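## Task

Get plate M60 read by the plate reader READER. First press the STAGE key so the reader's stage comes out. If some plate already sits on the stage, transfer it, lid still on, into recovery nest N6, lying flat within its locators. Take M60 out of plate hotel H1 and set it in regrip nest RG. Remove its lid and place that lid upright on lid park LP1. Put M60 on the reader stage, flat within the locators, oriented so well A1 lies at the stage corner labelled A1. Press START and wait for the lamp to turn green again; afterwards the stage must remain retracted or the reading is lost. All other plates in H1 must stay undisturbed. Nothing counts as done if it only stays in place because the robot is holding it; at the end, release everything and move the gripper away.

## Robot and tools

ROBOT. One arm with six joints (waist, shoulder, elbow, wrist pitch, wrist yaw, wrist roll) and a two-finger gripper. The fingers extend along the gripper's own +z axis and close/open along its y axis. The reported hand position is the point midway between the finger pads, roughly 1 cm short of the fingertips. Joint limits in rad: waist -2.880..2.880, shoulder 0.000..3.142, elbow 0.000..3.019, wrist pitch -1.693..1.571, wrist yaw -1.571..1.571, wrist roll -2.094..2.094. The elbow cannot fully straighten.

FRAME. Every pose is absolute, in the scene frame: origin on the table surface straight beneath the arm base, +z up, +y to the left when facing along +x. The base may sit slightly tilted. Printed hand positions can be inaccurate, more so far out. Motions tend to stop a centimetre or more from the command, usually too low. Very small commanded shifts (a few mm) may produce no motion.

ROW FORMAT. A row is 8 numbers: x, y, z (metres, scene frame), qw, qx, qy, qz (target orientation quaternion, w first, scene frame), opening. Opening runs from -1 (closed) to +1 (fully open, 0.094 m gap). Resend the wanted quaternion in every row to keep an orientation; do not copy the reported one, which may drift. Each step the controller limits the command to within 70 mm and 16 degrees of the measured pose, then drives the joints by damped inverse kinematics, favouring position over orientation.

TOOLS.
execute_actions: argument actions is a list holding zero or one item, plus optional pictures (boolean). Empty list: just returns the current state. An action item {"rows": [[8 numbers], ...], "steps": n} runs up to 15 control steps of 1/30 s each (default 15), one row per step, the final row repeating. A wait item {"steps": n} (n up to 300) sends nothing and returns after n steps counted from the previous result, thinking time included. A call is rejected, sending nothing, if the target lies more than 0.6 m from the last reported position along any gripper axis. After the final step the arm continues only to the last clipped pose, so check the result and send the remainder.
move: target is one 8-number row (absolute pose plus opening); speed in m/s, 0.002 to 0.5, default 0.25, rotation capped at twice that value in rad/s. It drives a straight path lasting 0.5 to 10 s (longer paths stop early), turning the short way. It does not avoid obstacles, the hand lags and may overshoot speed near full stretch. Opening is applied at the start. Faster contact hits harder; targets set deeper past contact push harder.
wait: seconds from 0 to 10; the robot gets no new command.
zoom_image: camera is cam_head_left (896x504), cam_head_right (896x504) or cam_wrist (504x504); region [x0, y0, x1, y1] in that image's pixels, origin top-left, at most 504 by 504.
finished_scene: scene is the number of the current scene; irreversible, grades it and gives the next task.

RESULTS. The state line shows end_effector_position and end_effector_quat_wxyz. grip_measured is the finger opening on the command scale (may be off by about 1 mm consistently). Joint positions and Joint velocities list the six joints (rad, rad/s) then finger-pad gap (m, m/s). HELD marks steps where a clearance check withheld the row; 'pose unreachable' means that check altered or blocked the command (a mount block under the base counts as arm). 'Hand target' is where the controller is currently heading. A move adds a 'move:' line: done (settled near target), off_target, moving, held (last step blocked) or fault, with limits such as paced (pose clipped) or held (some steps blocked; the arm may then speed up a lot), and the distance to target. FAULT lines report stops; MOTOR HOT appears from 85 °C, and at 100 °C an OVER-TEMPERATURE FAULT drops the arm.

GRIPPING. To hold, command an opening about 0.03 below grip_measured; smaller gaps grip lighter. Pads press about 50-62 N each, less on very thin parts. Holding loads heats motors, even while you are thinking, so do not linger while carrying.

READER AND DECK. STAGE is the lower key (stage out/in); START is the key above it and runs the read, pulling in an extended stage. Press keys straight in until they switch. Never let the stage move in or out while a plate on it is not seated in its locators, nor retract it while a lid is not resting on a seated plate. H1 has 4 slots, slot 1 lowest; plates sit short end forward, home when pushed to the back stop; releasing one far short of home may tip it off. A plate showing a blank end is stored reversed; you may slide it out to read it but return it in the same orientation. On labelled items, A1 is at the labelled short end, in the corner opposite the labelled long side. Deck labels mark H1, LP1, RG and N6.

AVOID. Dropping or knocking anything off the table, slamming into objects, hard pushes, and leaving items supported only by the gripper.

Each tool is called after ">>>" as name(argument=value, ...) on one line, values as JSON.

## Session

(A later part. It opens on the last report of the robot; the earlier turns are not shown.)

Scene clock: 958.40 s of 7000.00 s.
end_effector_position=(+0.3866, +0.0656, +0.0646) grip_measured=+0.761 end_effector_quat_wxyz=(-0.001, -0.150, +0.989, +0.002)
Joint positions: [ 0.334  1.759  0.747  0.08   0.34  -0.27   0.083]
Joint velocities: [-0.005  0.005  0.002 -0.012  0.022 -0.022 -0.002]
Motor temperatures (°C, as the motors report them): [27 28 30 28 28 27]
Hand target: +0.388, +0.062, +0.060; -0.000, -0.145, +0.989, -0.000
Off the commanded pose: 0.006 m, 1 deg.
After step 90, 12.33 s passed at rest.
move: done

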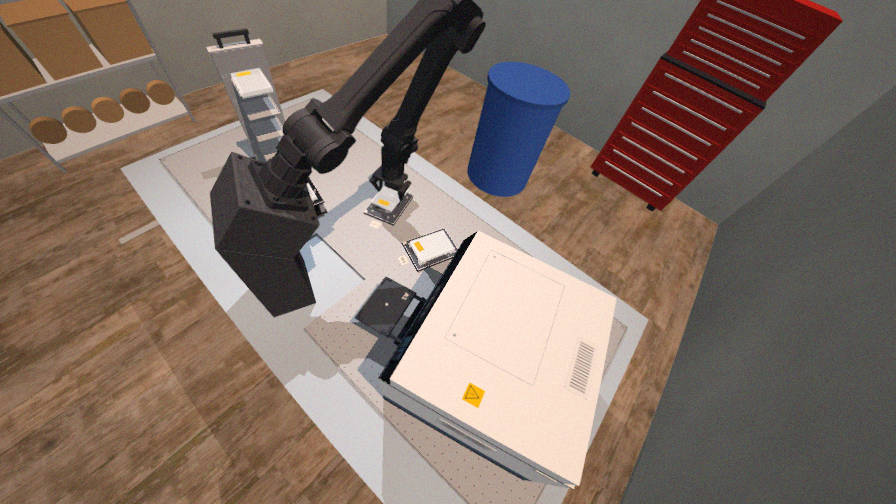

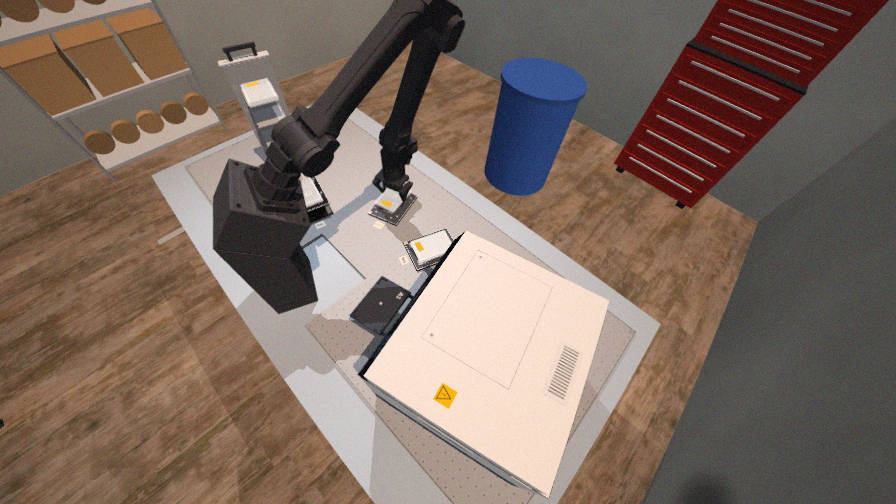

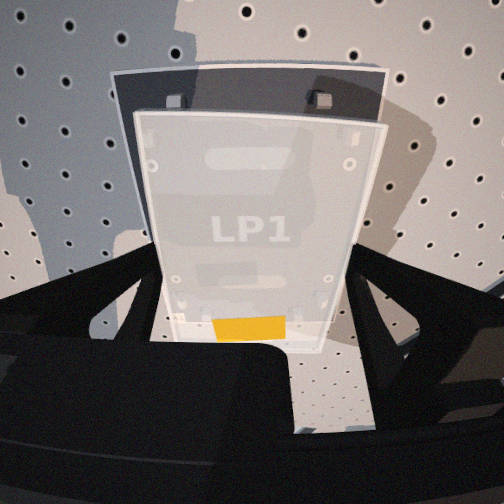

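>>> move(target=[0.392,0.066,0.045,0,-0.182,0.983,0,0.72], speed=0.02)

Scene clock: 979.70 s of 7000.00 s.
end_effector_position=(+0.3915, +0.0706, +0.0506) grip_measured=+0.761 end_effector_quat_wxyz=(-0.000, -0.181, +0.984, +0.003)
Joint positions: [ 0.333  1.805  0.781  0.093  0.338 -0.332  0.083]
Joint velocities: [-0.015  0.005  0.007  0.002  0.051  0.007 -0.001]
Motor temperatures (°C, as the motors report them): [27 29 30 28 28 27]
Hand target: +0.392, +0.066, +0.045; -0.000, -0.182, +0.983, -0.000
Off the commanded pose: 0.007 m, 0 deg.
After step 90, 16.47 s passed at rest.
move: done

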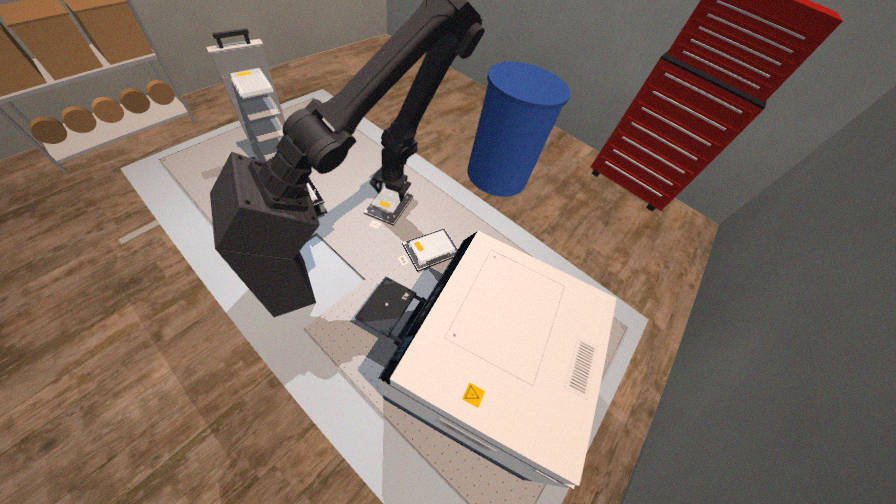

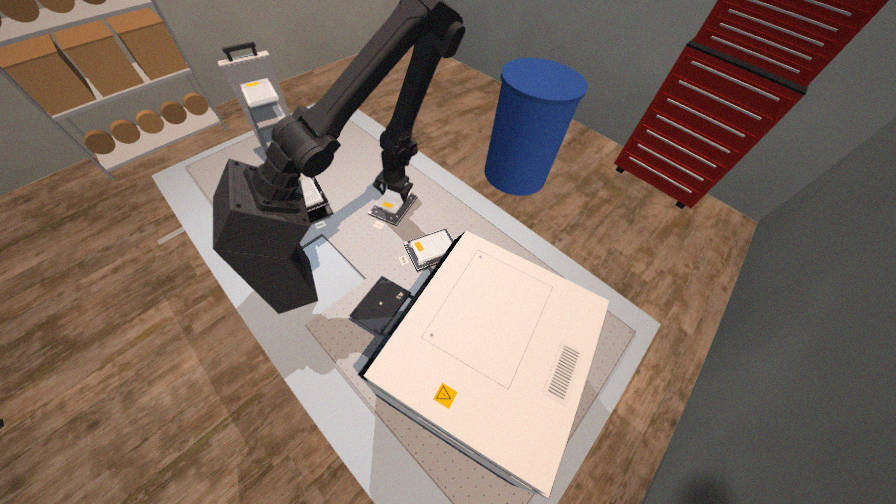

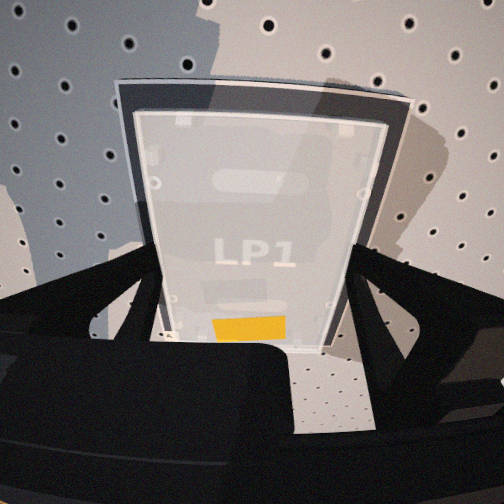

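>>> move(target=[0.391,0.066,0.039,0,-0.182,0.983,0,0.72], speed=0.01)

>>> zoom_image(camera="cam_wrist", region=[90,50,420,360])

Scene clock: 995.33 s of 7000.00 s.
end_effector_position=(+0.3913, +0.0704, +0.0448) grip_measured=+0.761 end_effector_quat_wxyz=(+0.000, -0.181, +0.984, +0.002)
Joint positions: [ 0.328  1.822  0.788  0.107  0.335 -0.337  0.083]
Joint velocities: [ 0.005  0.005 -0.012  0.007  0.066  0.007  0.001]
Motor temperatures (°C, as the motors report them): [27 29 30 28 28 27]
Hand target: +0.391, +0.066, +0.039; +0.000, -0.182, +0.983, -0.000
Off the commanded pose: 0.007 m, 0 deg.
After step 90, 11.17 s passed at rest.
move: done

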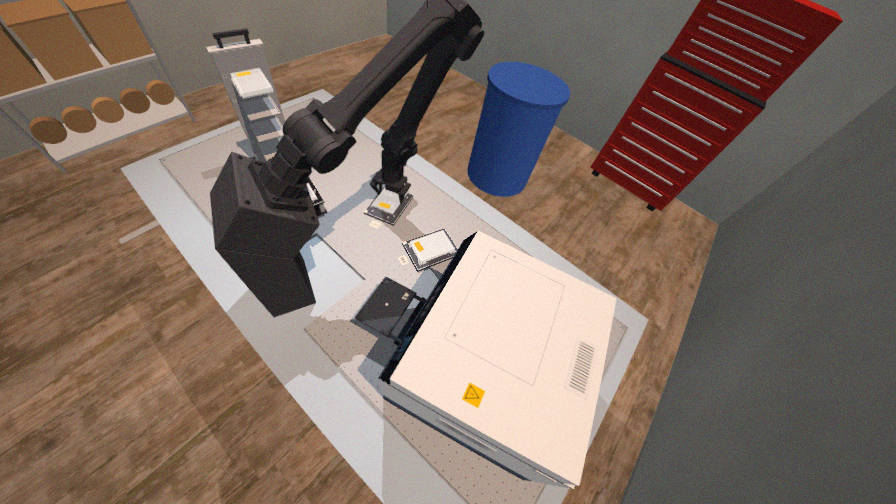

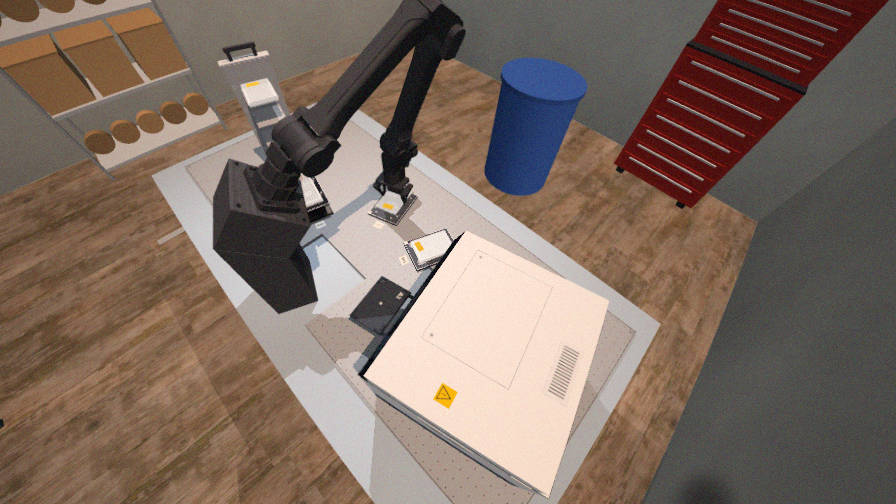

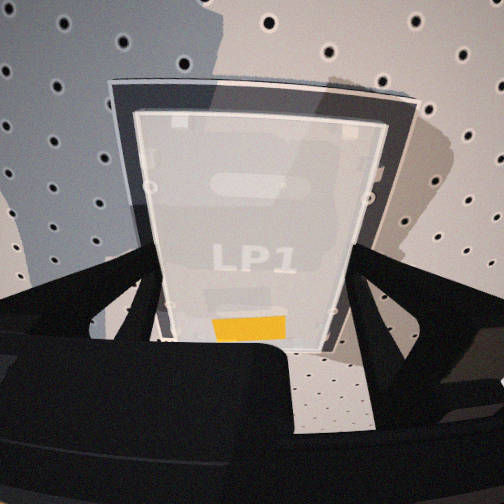

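Region (90, 50, 420, 360) of cam_wrist's 504x504 image, scaled by 1.527, with more detail than that image has; it fills the top 473 rows of this view, and the rest is white.

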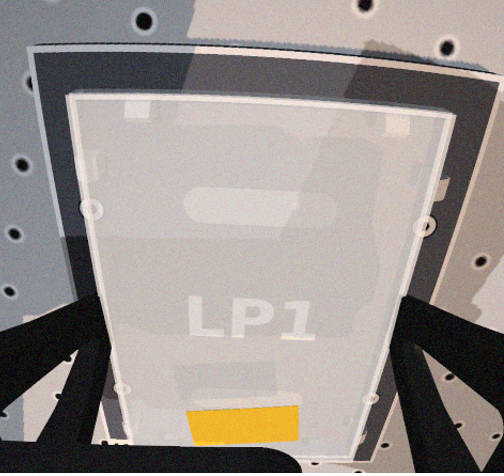

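>>> move(target=[0.389,0.064,0.06,0,-0.182,0.983,0,0.72], speed=0.02)

>>> move(target=[0.385,0.060,0.04,0,-0.182,0.983,0,0.72], speed=0.01)

>>> zoom_image(camera="cam_wrist", region=[90,50,420,360])

Scene clock: 1004.37 s of 7000.00 s.
end_effector_position=(+0.3917, +0.0661, +0.0562) grip_measured=+0.761 end_effector_quat_wxyz=(+0.003, -0.180, +0.984, +0.001)
Joint positions: [ 0.328  1.784  0.766  0.098  0.337 -0.338  0.083]
Joint velocities: [ 0.015 -0.005 -0.012 -0.007 -0.095 -0.037 -0.   ]
Motor temperatures (°C, as the motors report them): [27 29 30 28 28 27]
Hand target: +0.389, +0.064, +0.060; -0.000, -0.182, +0.983, +0.000
Off the commanded pose: 0.005 m, 0 deg.
After step 90, 4.97 s passed at rest.
move: done

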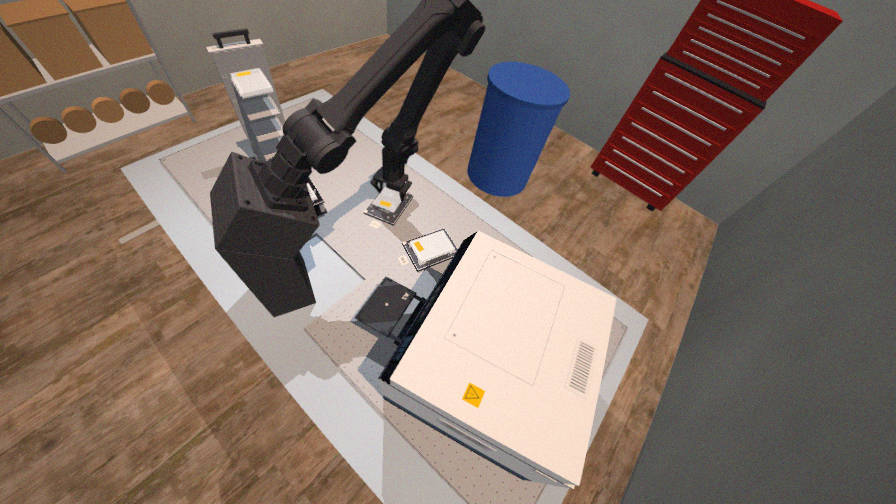

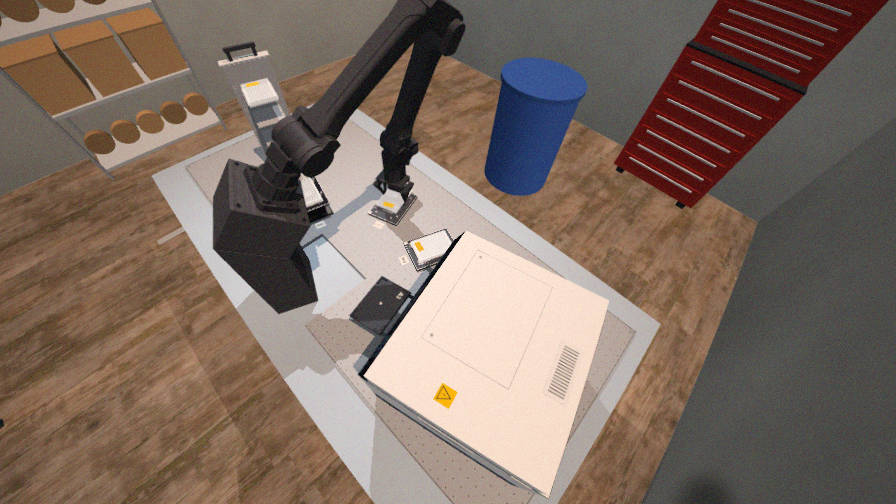

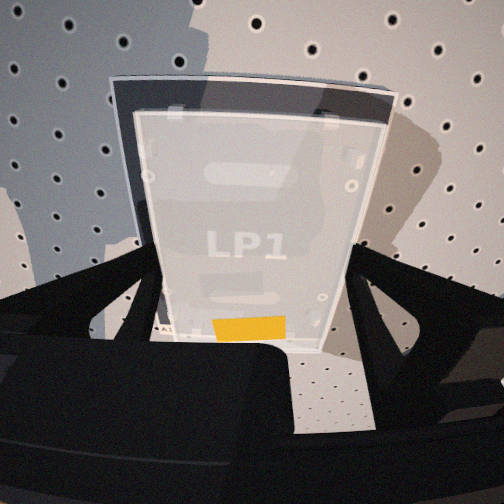

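Scene clock: 1006.43 s of 7000.00 s.
end_effector_position=(+0.3832, +0.0642, +0.0454) grip_measured=+0.761 end_effector_quat_wxyz=(-0.001, -0.181, +0.983, +0.002)
Joint positions: [ 0.315  1.817  0.766  0.124  0.328 -0.348  0.083]
Joint velocities: [ 0.005  0.005  0.002 -0.007 -0.037 -0.022  0.   ]
Motor temperatures (°C, as the motors report them): [27 29 30 28 28 27]
Hand target: +0.385, +0.060, +0.040; -0.000, -0.182, +0.983, -0.000
Off the commanded pose: 0.007 m, 0 deg.
move: done

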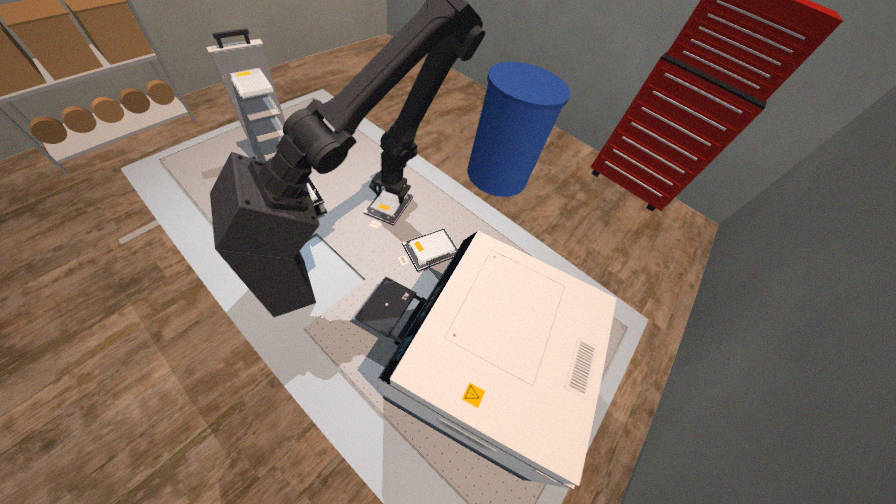

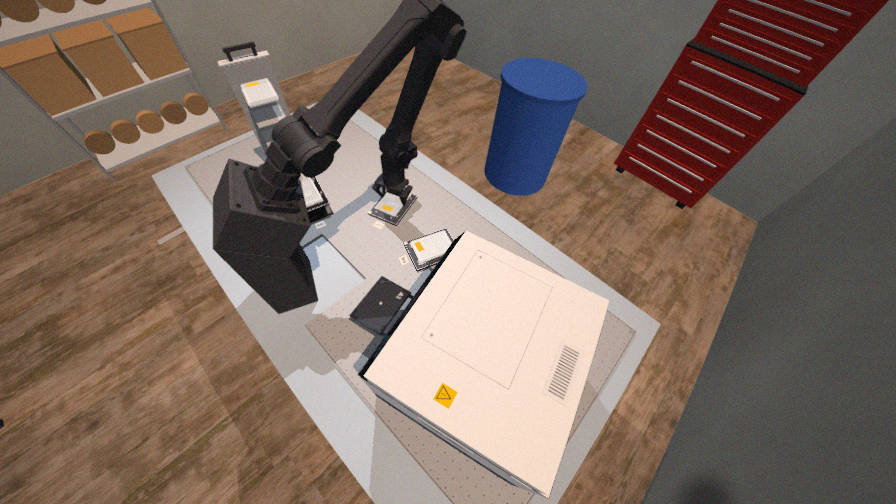

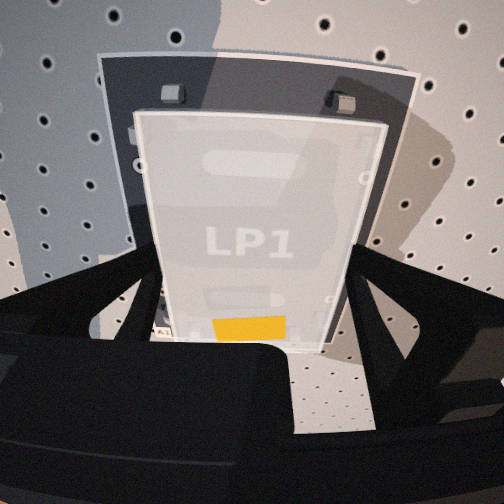

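Region (90, 50, 420, 360) of cam_wrist's 504x504 image, scaled by 1.527, with more detail than that image has; it fills the top 473 rows of this view, and the rest is white.

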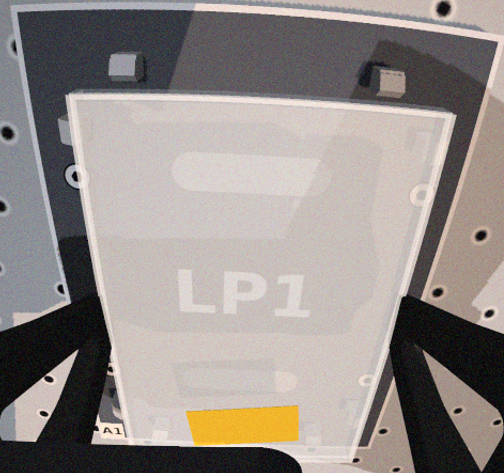

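>>> move(target=[0.385,0.062,0.06,0,-0.182,0.983,0,0.72], speed=0.02)

>>> move(target=[0.389,0.0625,0.04,0,-0.182,0.983,0,0.72], speed=0.01)

>>> zoom_image(camera="cam_wrist", region=[90,50,420,360])

Scene clock: 1018.87 s of 7000.00 s.
end_effector_position=(+0.3882, +0.0598, +0.0552) grip_measured=+0.761 end_effector_quat_wxyz=(+0.003, -0.180, +0.984, -0.002)
Joint positions: [ 0.315  1.783  0.756  0.11   0.335 -0.348  0.083]
Joint velocities: [ 0.005 -0.005 -0.007 -0.002 -0.051  0.066 -0.   ]
Motor temperatures (°C, as the motors report them): [27 29 30 28 28 27]
Hand target: +0.385, +0.062, +0.060; +0.000, -0.182, +0.983, -0.000
Off the commanded pose: 0.006 m, 0 deg.
After step 90, 8.43 s passed at rest.
move: done

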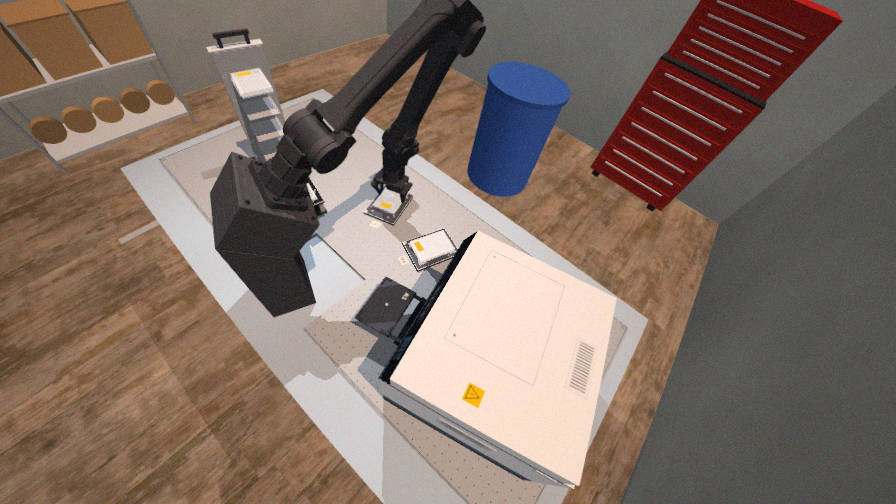

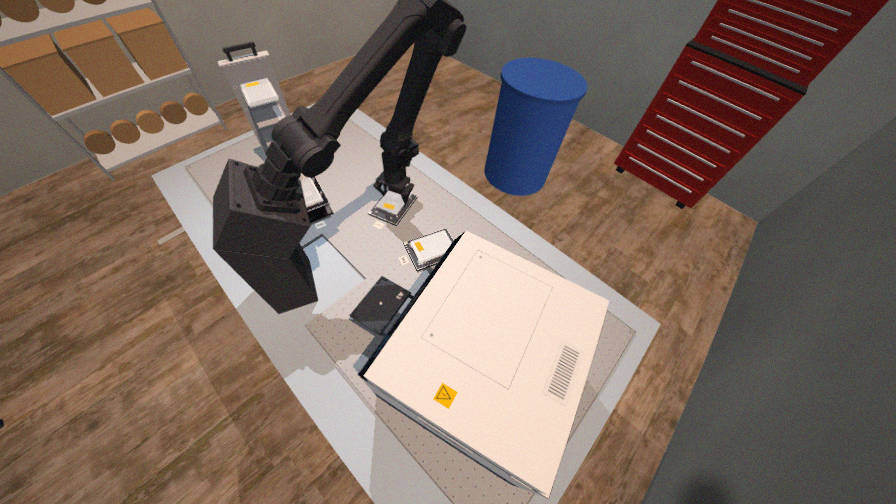

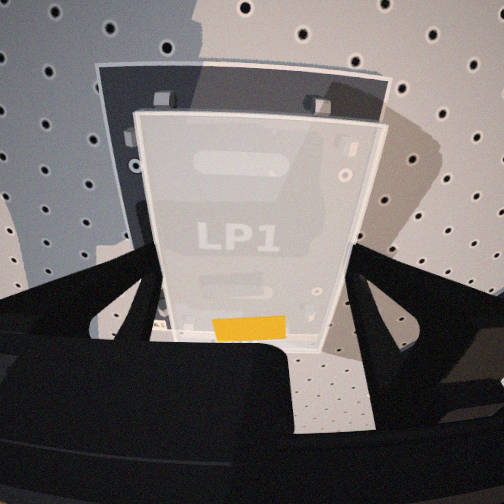

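Scene clock: 1020.63 s of 7000.00 s.
end_effector_position=(+0.3883, +0.0640, +0.0447) grip_measured=+0.761 end_effector_quat_wxyz=(-0.002, -0.181, +0.983, +0.001)
Joint positions: [ 0.315  1.817  0.779  0.111  0.331 -0.348  0.083]
Joint velocities: [-0.005 -0.024 -0.007  0.007  0.007 -0.007 -0.001]
Motor temperatures (°C, as the motors report them): [27 29 30 28 28 27]
Hand target: +0.389, +0.062, +0.040; -0.000, -0.182, +0.983, -0.000
Off the commanded pose: 0.005 m, 0 deg.
move: done

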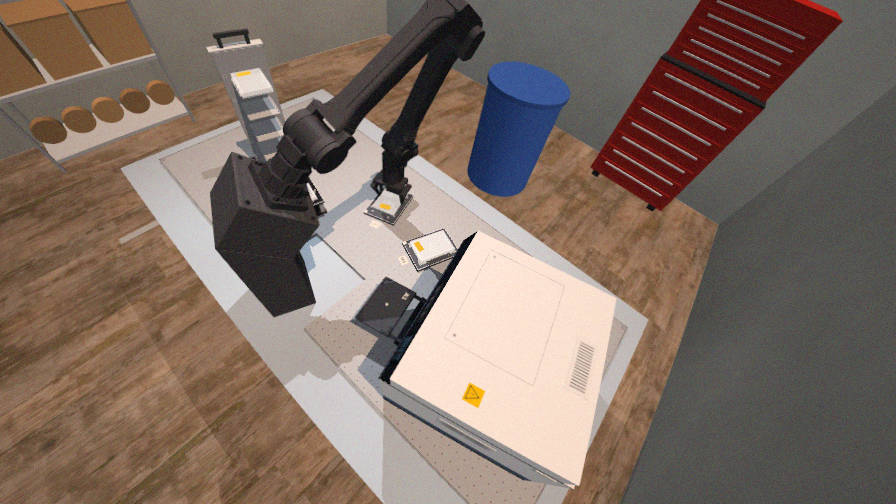

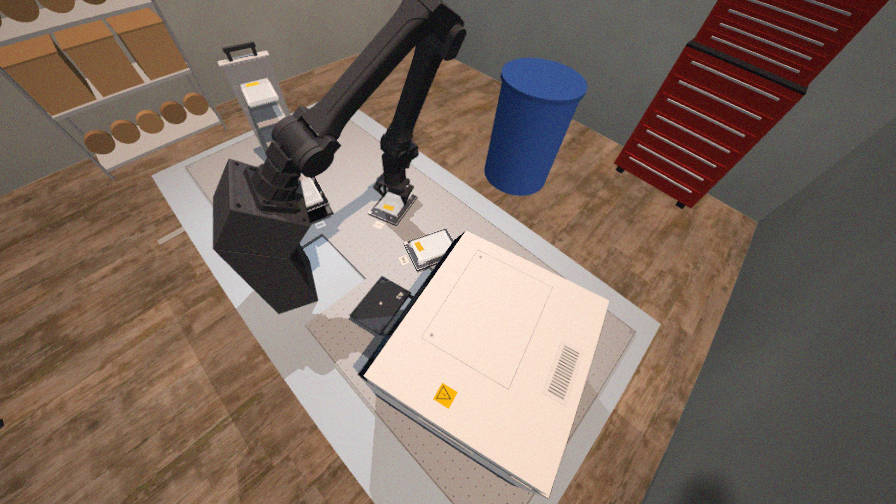

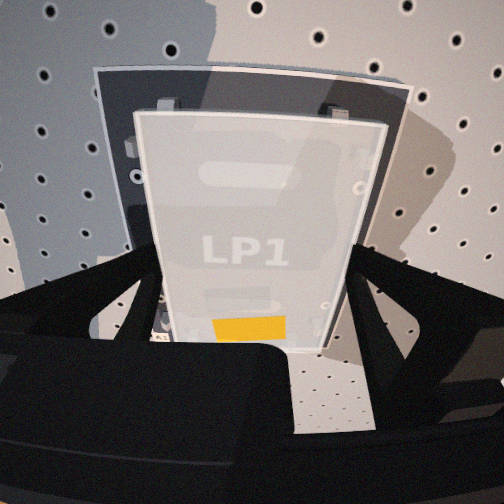

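Region (90, 50, 420, 360) of cam_wrist's 504x504 image, scaled by 1.527, with more detail than that image has; it fills the top 473 rows of this view, and the rest is white.

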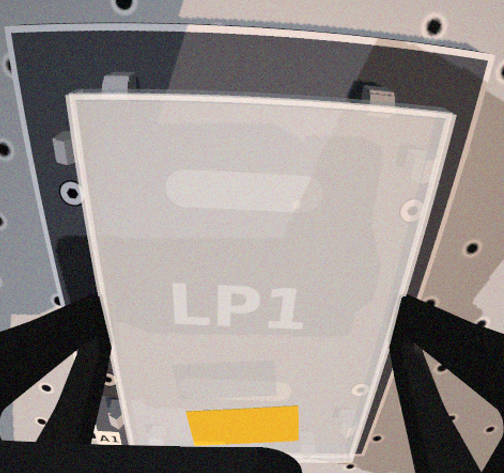

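>>> move(target=[0.388,0.068,0.042,0,-0.182,0.983,0,0.72], speed=0.005)

>>> zoom_image(camera="cam_wrist", region=[90,50,420,360])

Scene clock: 1038.77 s of 7000.00 s.
end_effector_position=(+0.3883, +0.0635, +0.0447) grip_measured=+0.761 end_effector_quat_wxyz=(-0.002, -0.181, +0.983, -0.000)
Joint positions: [ 0.315  1.817  0.779  0.111  0.334 -0.348  0.083]
Joint velocities: [-0.005 -0.005  0.007 -0.007 -0.022 -0.066  0.   ]
Motor temperatures (°C, as the motors report them): [27 29 30 28 28 27]
Hand target: +0.388, +0.068, +0.042; -0.000, -0.182, +0.983, +0.000
Off the commanded pose: 0.005 m, 0 deg.
After step 90, 13.93 s passed at rest.
move: done

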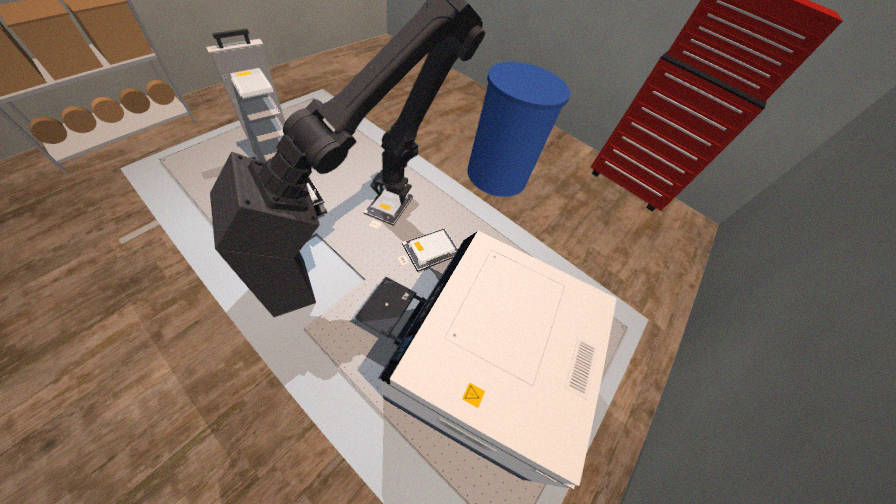

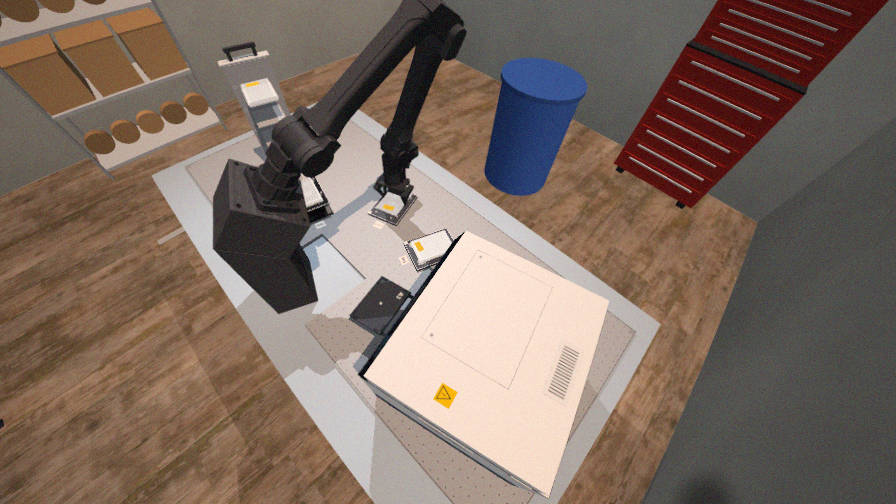

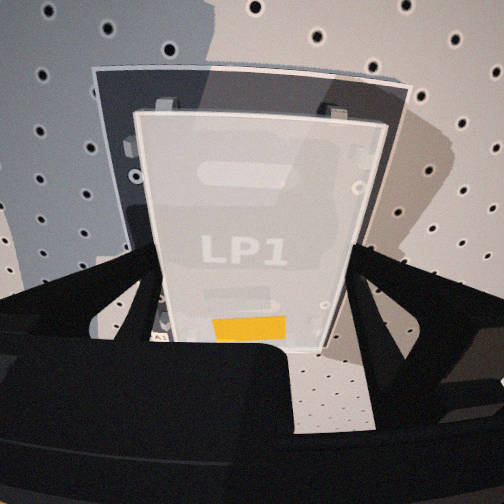

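Region (90, 50, 420, 360) of cam_wrist's 504x504 image, scaled by 1.527, with more detail than that image has; it fills the top 473 rows of this view, and the rest is white.

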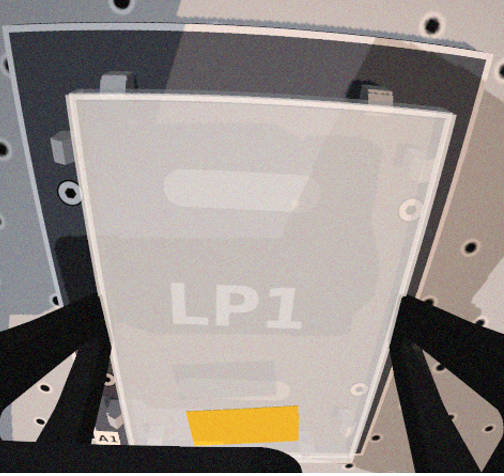

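Waist deadband ~±0.012 rad. Push further.

>>> move(target=[0.387,0.0715,0.042,0,-0.182,0.983,0,0.72], speed=0.005)

>>> zoom_image(camera="cam_wrist", region=[90,50,420,360])

Scene clock: 1047.27 s of 7000.00 s.
end_effector_position=(+0.3871, +0.0642, +0.0442) grip_measured=+0.761 end_effector_quat_wxyz=(-0.003, -0.183, +0.983, -0.002)
Joint positions: [ 0.317  1.82   0.779  0.111  0.338 -0.348  0.083]
Joint velocities: [-0.005 -0.005  0.002  0.012  0.007  0.007  0.001]
Motor temperatures (°C, as the motors report them): [27 29 30 28 28 27]
Hand target: +0.387, +0.072, +0.042; -0.000, -0.182, +0.983, +0.000
Off the commanded pose: 0.008 m, 0 deg.
After step 90, 3.57 s passed at rest.
move: done

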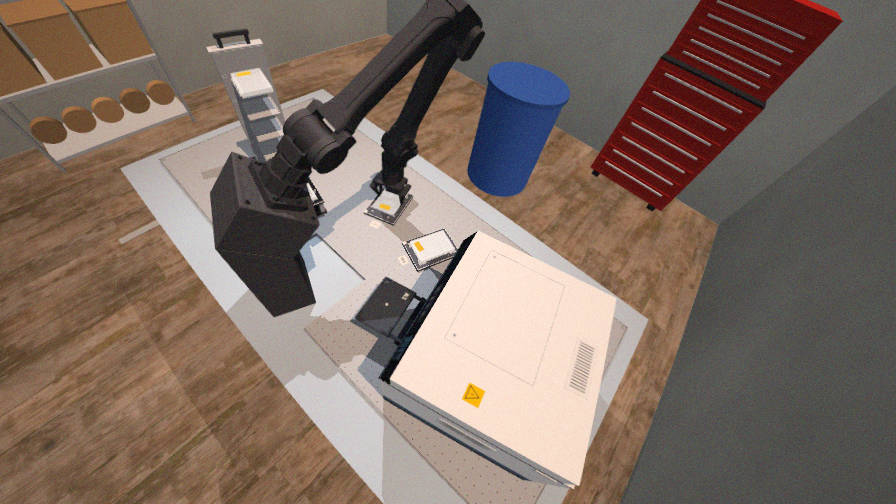

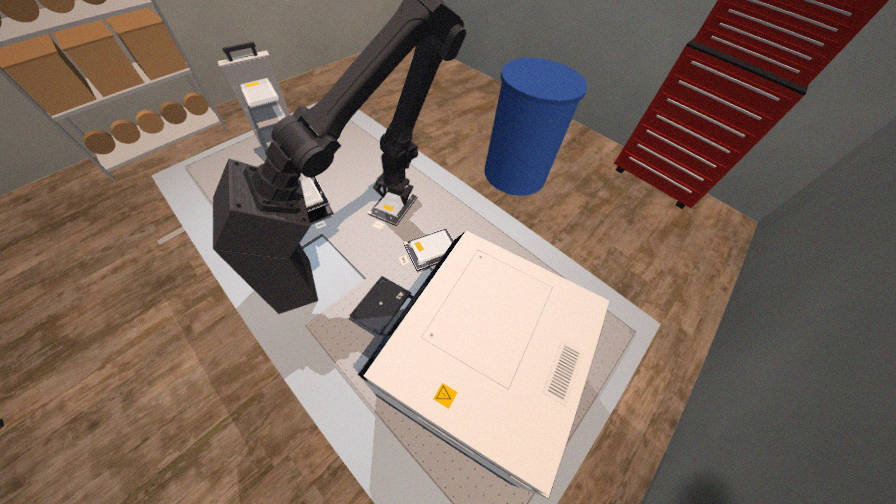

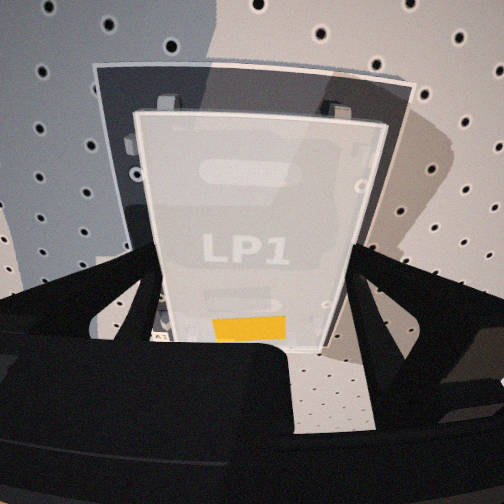

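Region (90, 50, 420, 360) of cam_wrist's 504x504 image, scaled by 1.527, with more detail than that image has; it fills the top 473 rows of this view, and the rest is white.

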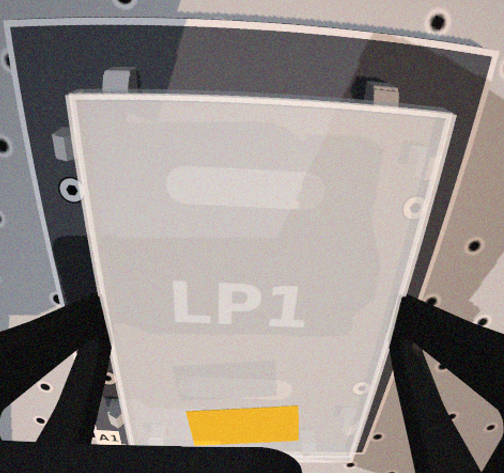

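>>> move(target=[0.387,0.075,0.042,0,-0.182,0.983,0,0.72], speed=0.005)

>>> zoom_image(camera="cam_wrist", region=[90,50,420,360])

Scene clock: 1056.50 s of 7000.00 s.
end_effector_position=(+0.3857, +0.0675, +0.0442) grip_measured=+0.761 end_effector_quat_wxyz=(-0.004, -0.184, +0.983, -0.002)
Joint positions: [ 0.325  1.824  0.779  0.111  0.343 -0.344  0.083]
Joint velocities: [-0.015 -0.005 -0.012 -0.012  0.007  0.037  0.   ]
Motor temperatures (°C, as the motors report them): [27 29 30 28 28 27]
Hand target: +0.387, +0.075, +0.042; -0.000, -0.182, +0.983, +0.000
Off the commanded pose: 0.008 m, 1 deg.
After step 90, 3.80 s passed at rest.
move: done

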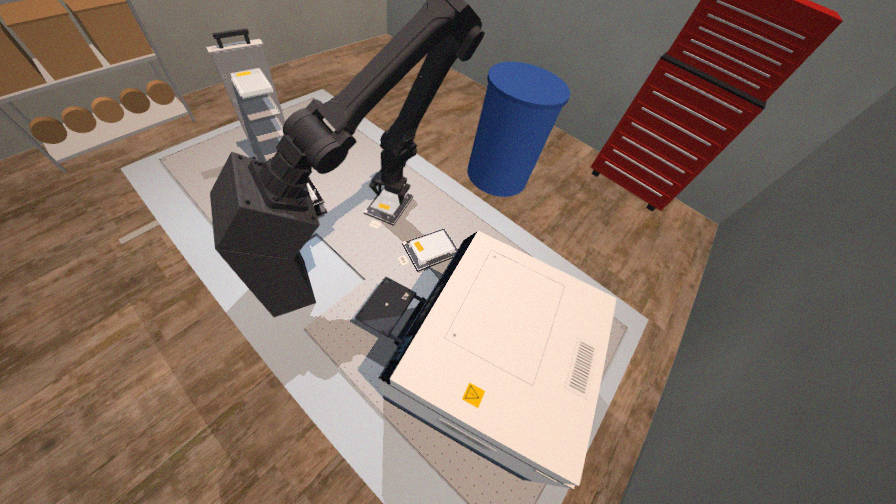

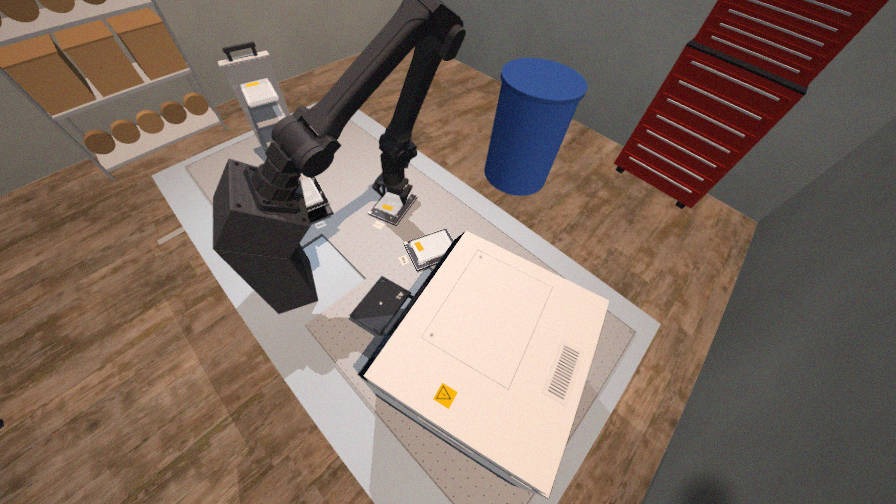

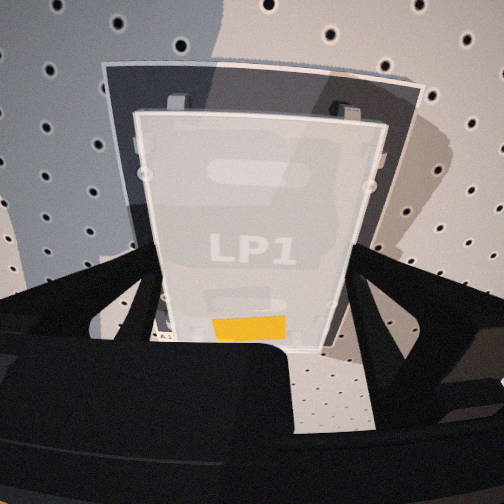

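Region (90, 50, 420, 360) of cam_wrist's 504x504 image, scaled by 1.527, with more detail than that image has; it fills the top 473 rows of this view, and the rest is white.

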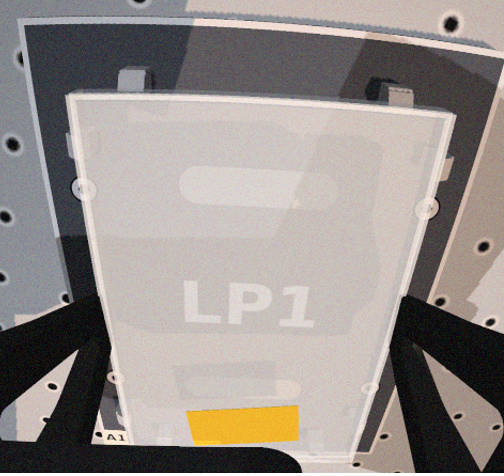

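Symmetric now. Lower gently.

>>> move(target=[0.387,0.075,0.030,0,-0.182,0.983,0,0.72], speed=0.005)

>>> zoom_image(camera="cam_wrist", region=[90,50,420,360])

Scene clock: 1064.77 s of 7000.00 s.
end_effector_position=(+0.3913, +0.0700, +0.0358) grip_measured=+0.761 end_effector_quat_wxyz=(+0.002, -0.181, +0.983, -0.004)
Joint positions: [ 0.325  1.851  0.799  0.132  0.346 -0.343  0.083]
Joint velocities: [-0.015 -0.005 -0.002  0.002 -0.051 -0.022  0.   ]
Motor temperatures (°C, as the motors report them): [27 29 30 28 28 27]
Hand target: +0.387, +0.075, +0.030; -0.000, -0.182, +0.983, +0.000
Off the commanded pose: 0.009 m, 1 deg.
After step 90, 1.73 s passed at rest.
move: done

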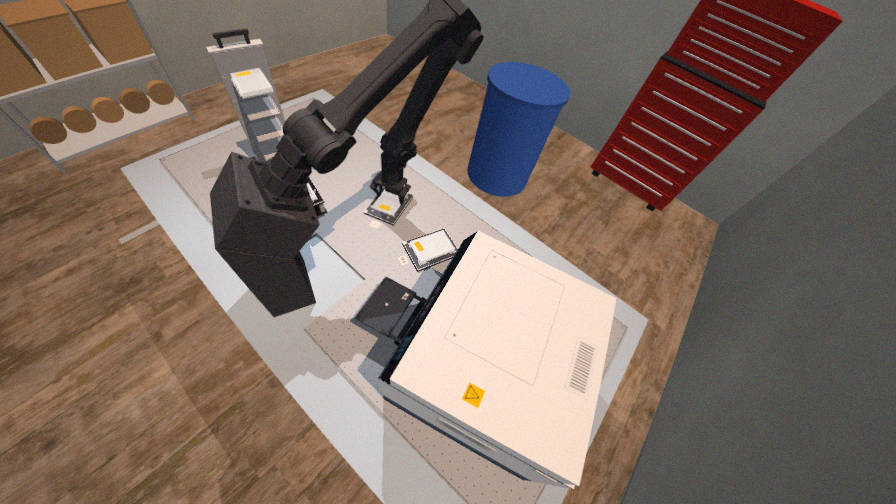

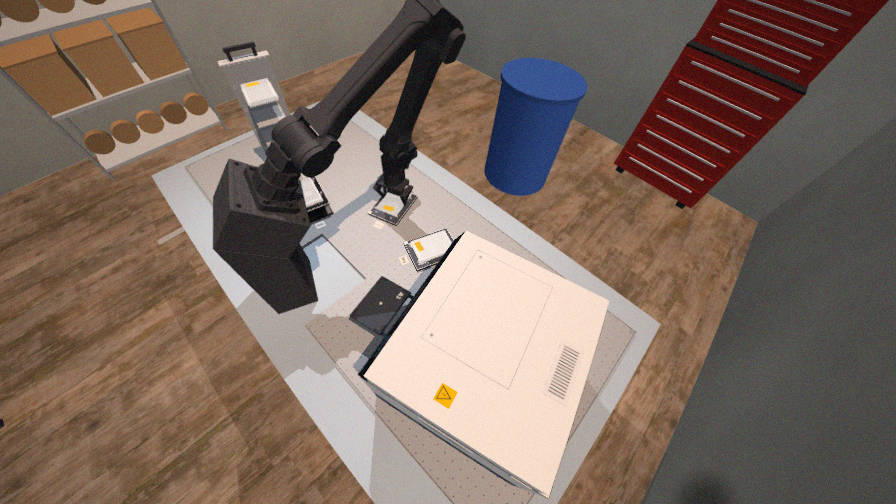

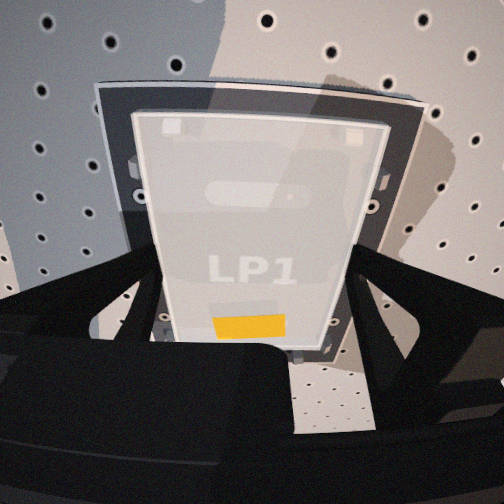

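Region (90, 50, 420, 360) of cam_wrist's 504x504 image, scaled by 1.527, with more detail than that image has; it fills the top 473 rows of this view, and the rest is white.

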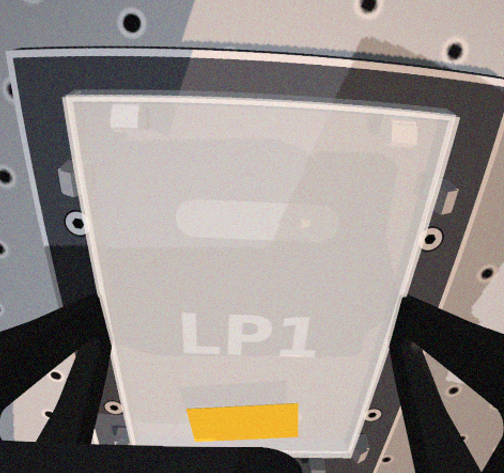

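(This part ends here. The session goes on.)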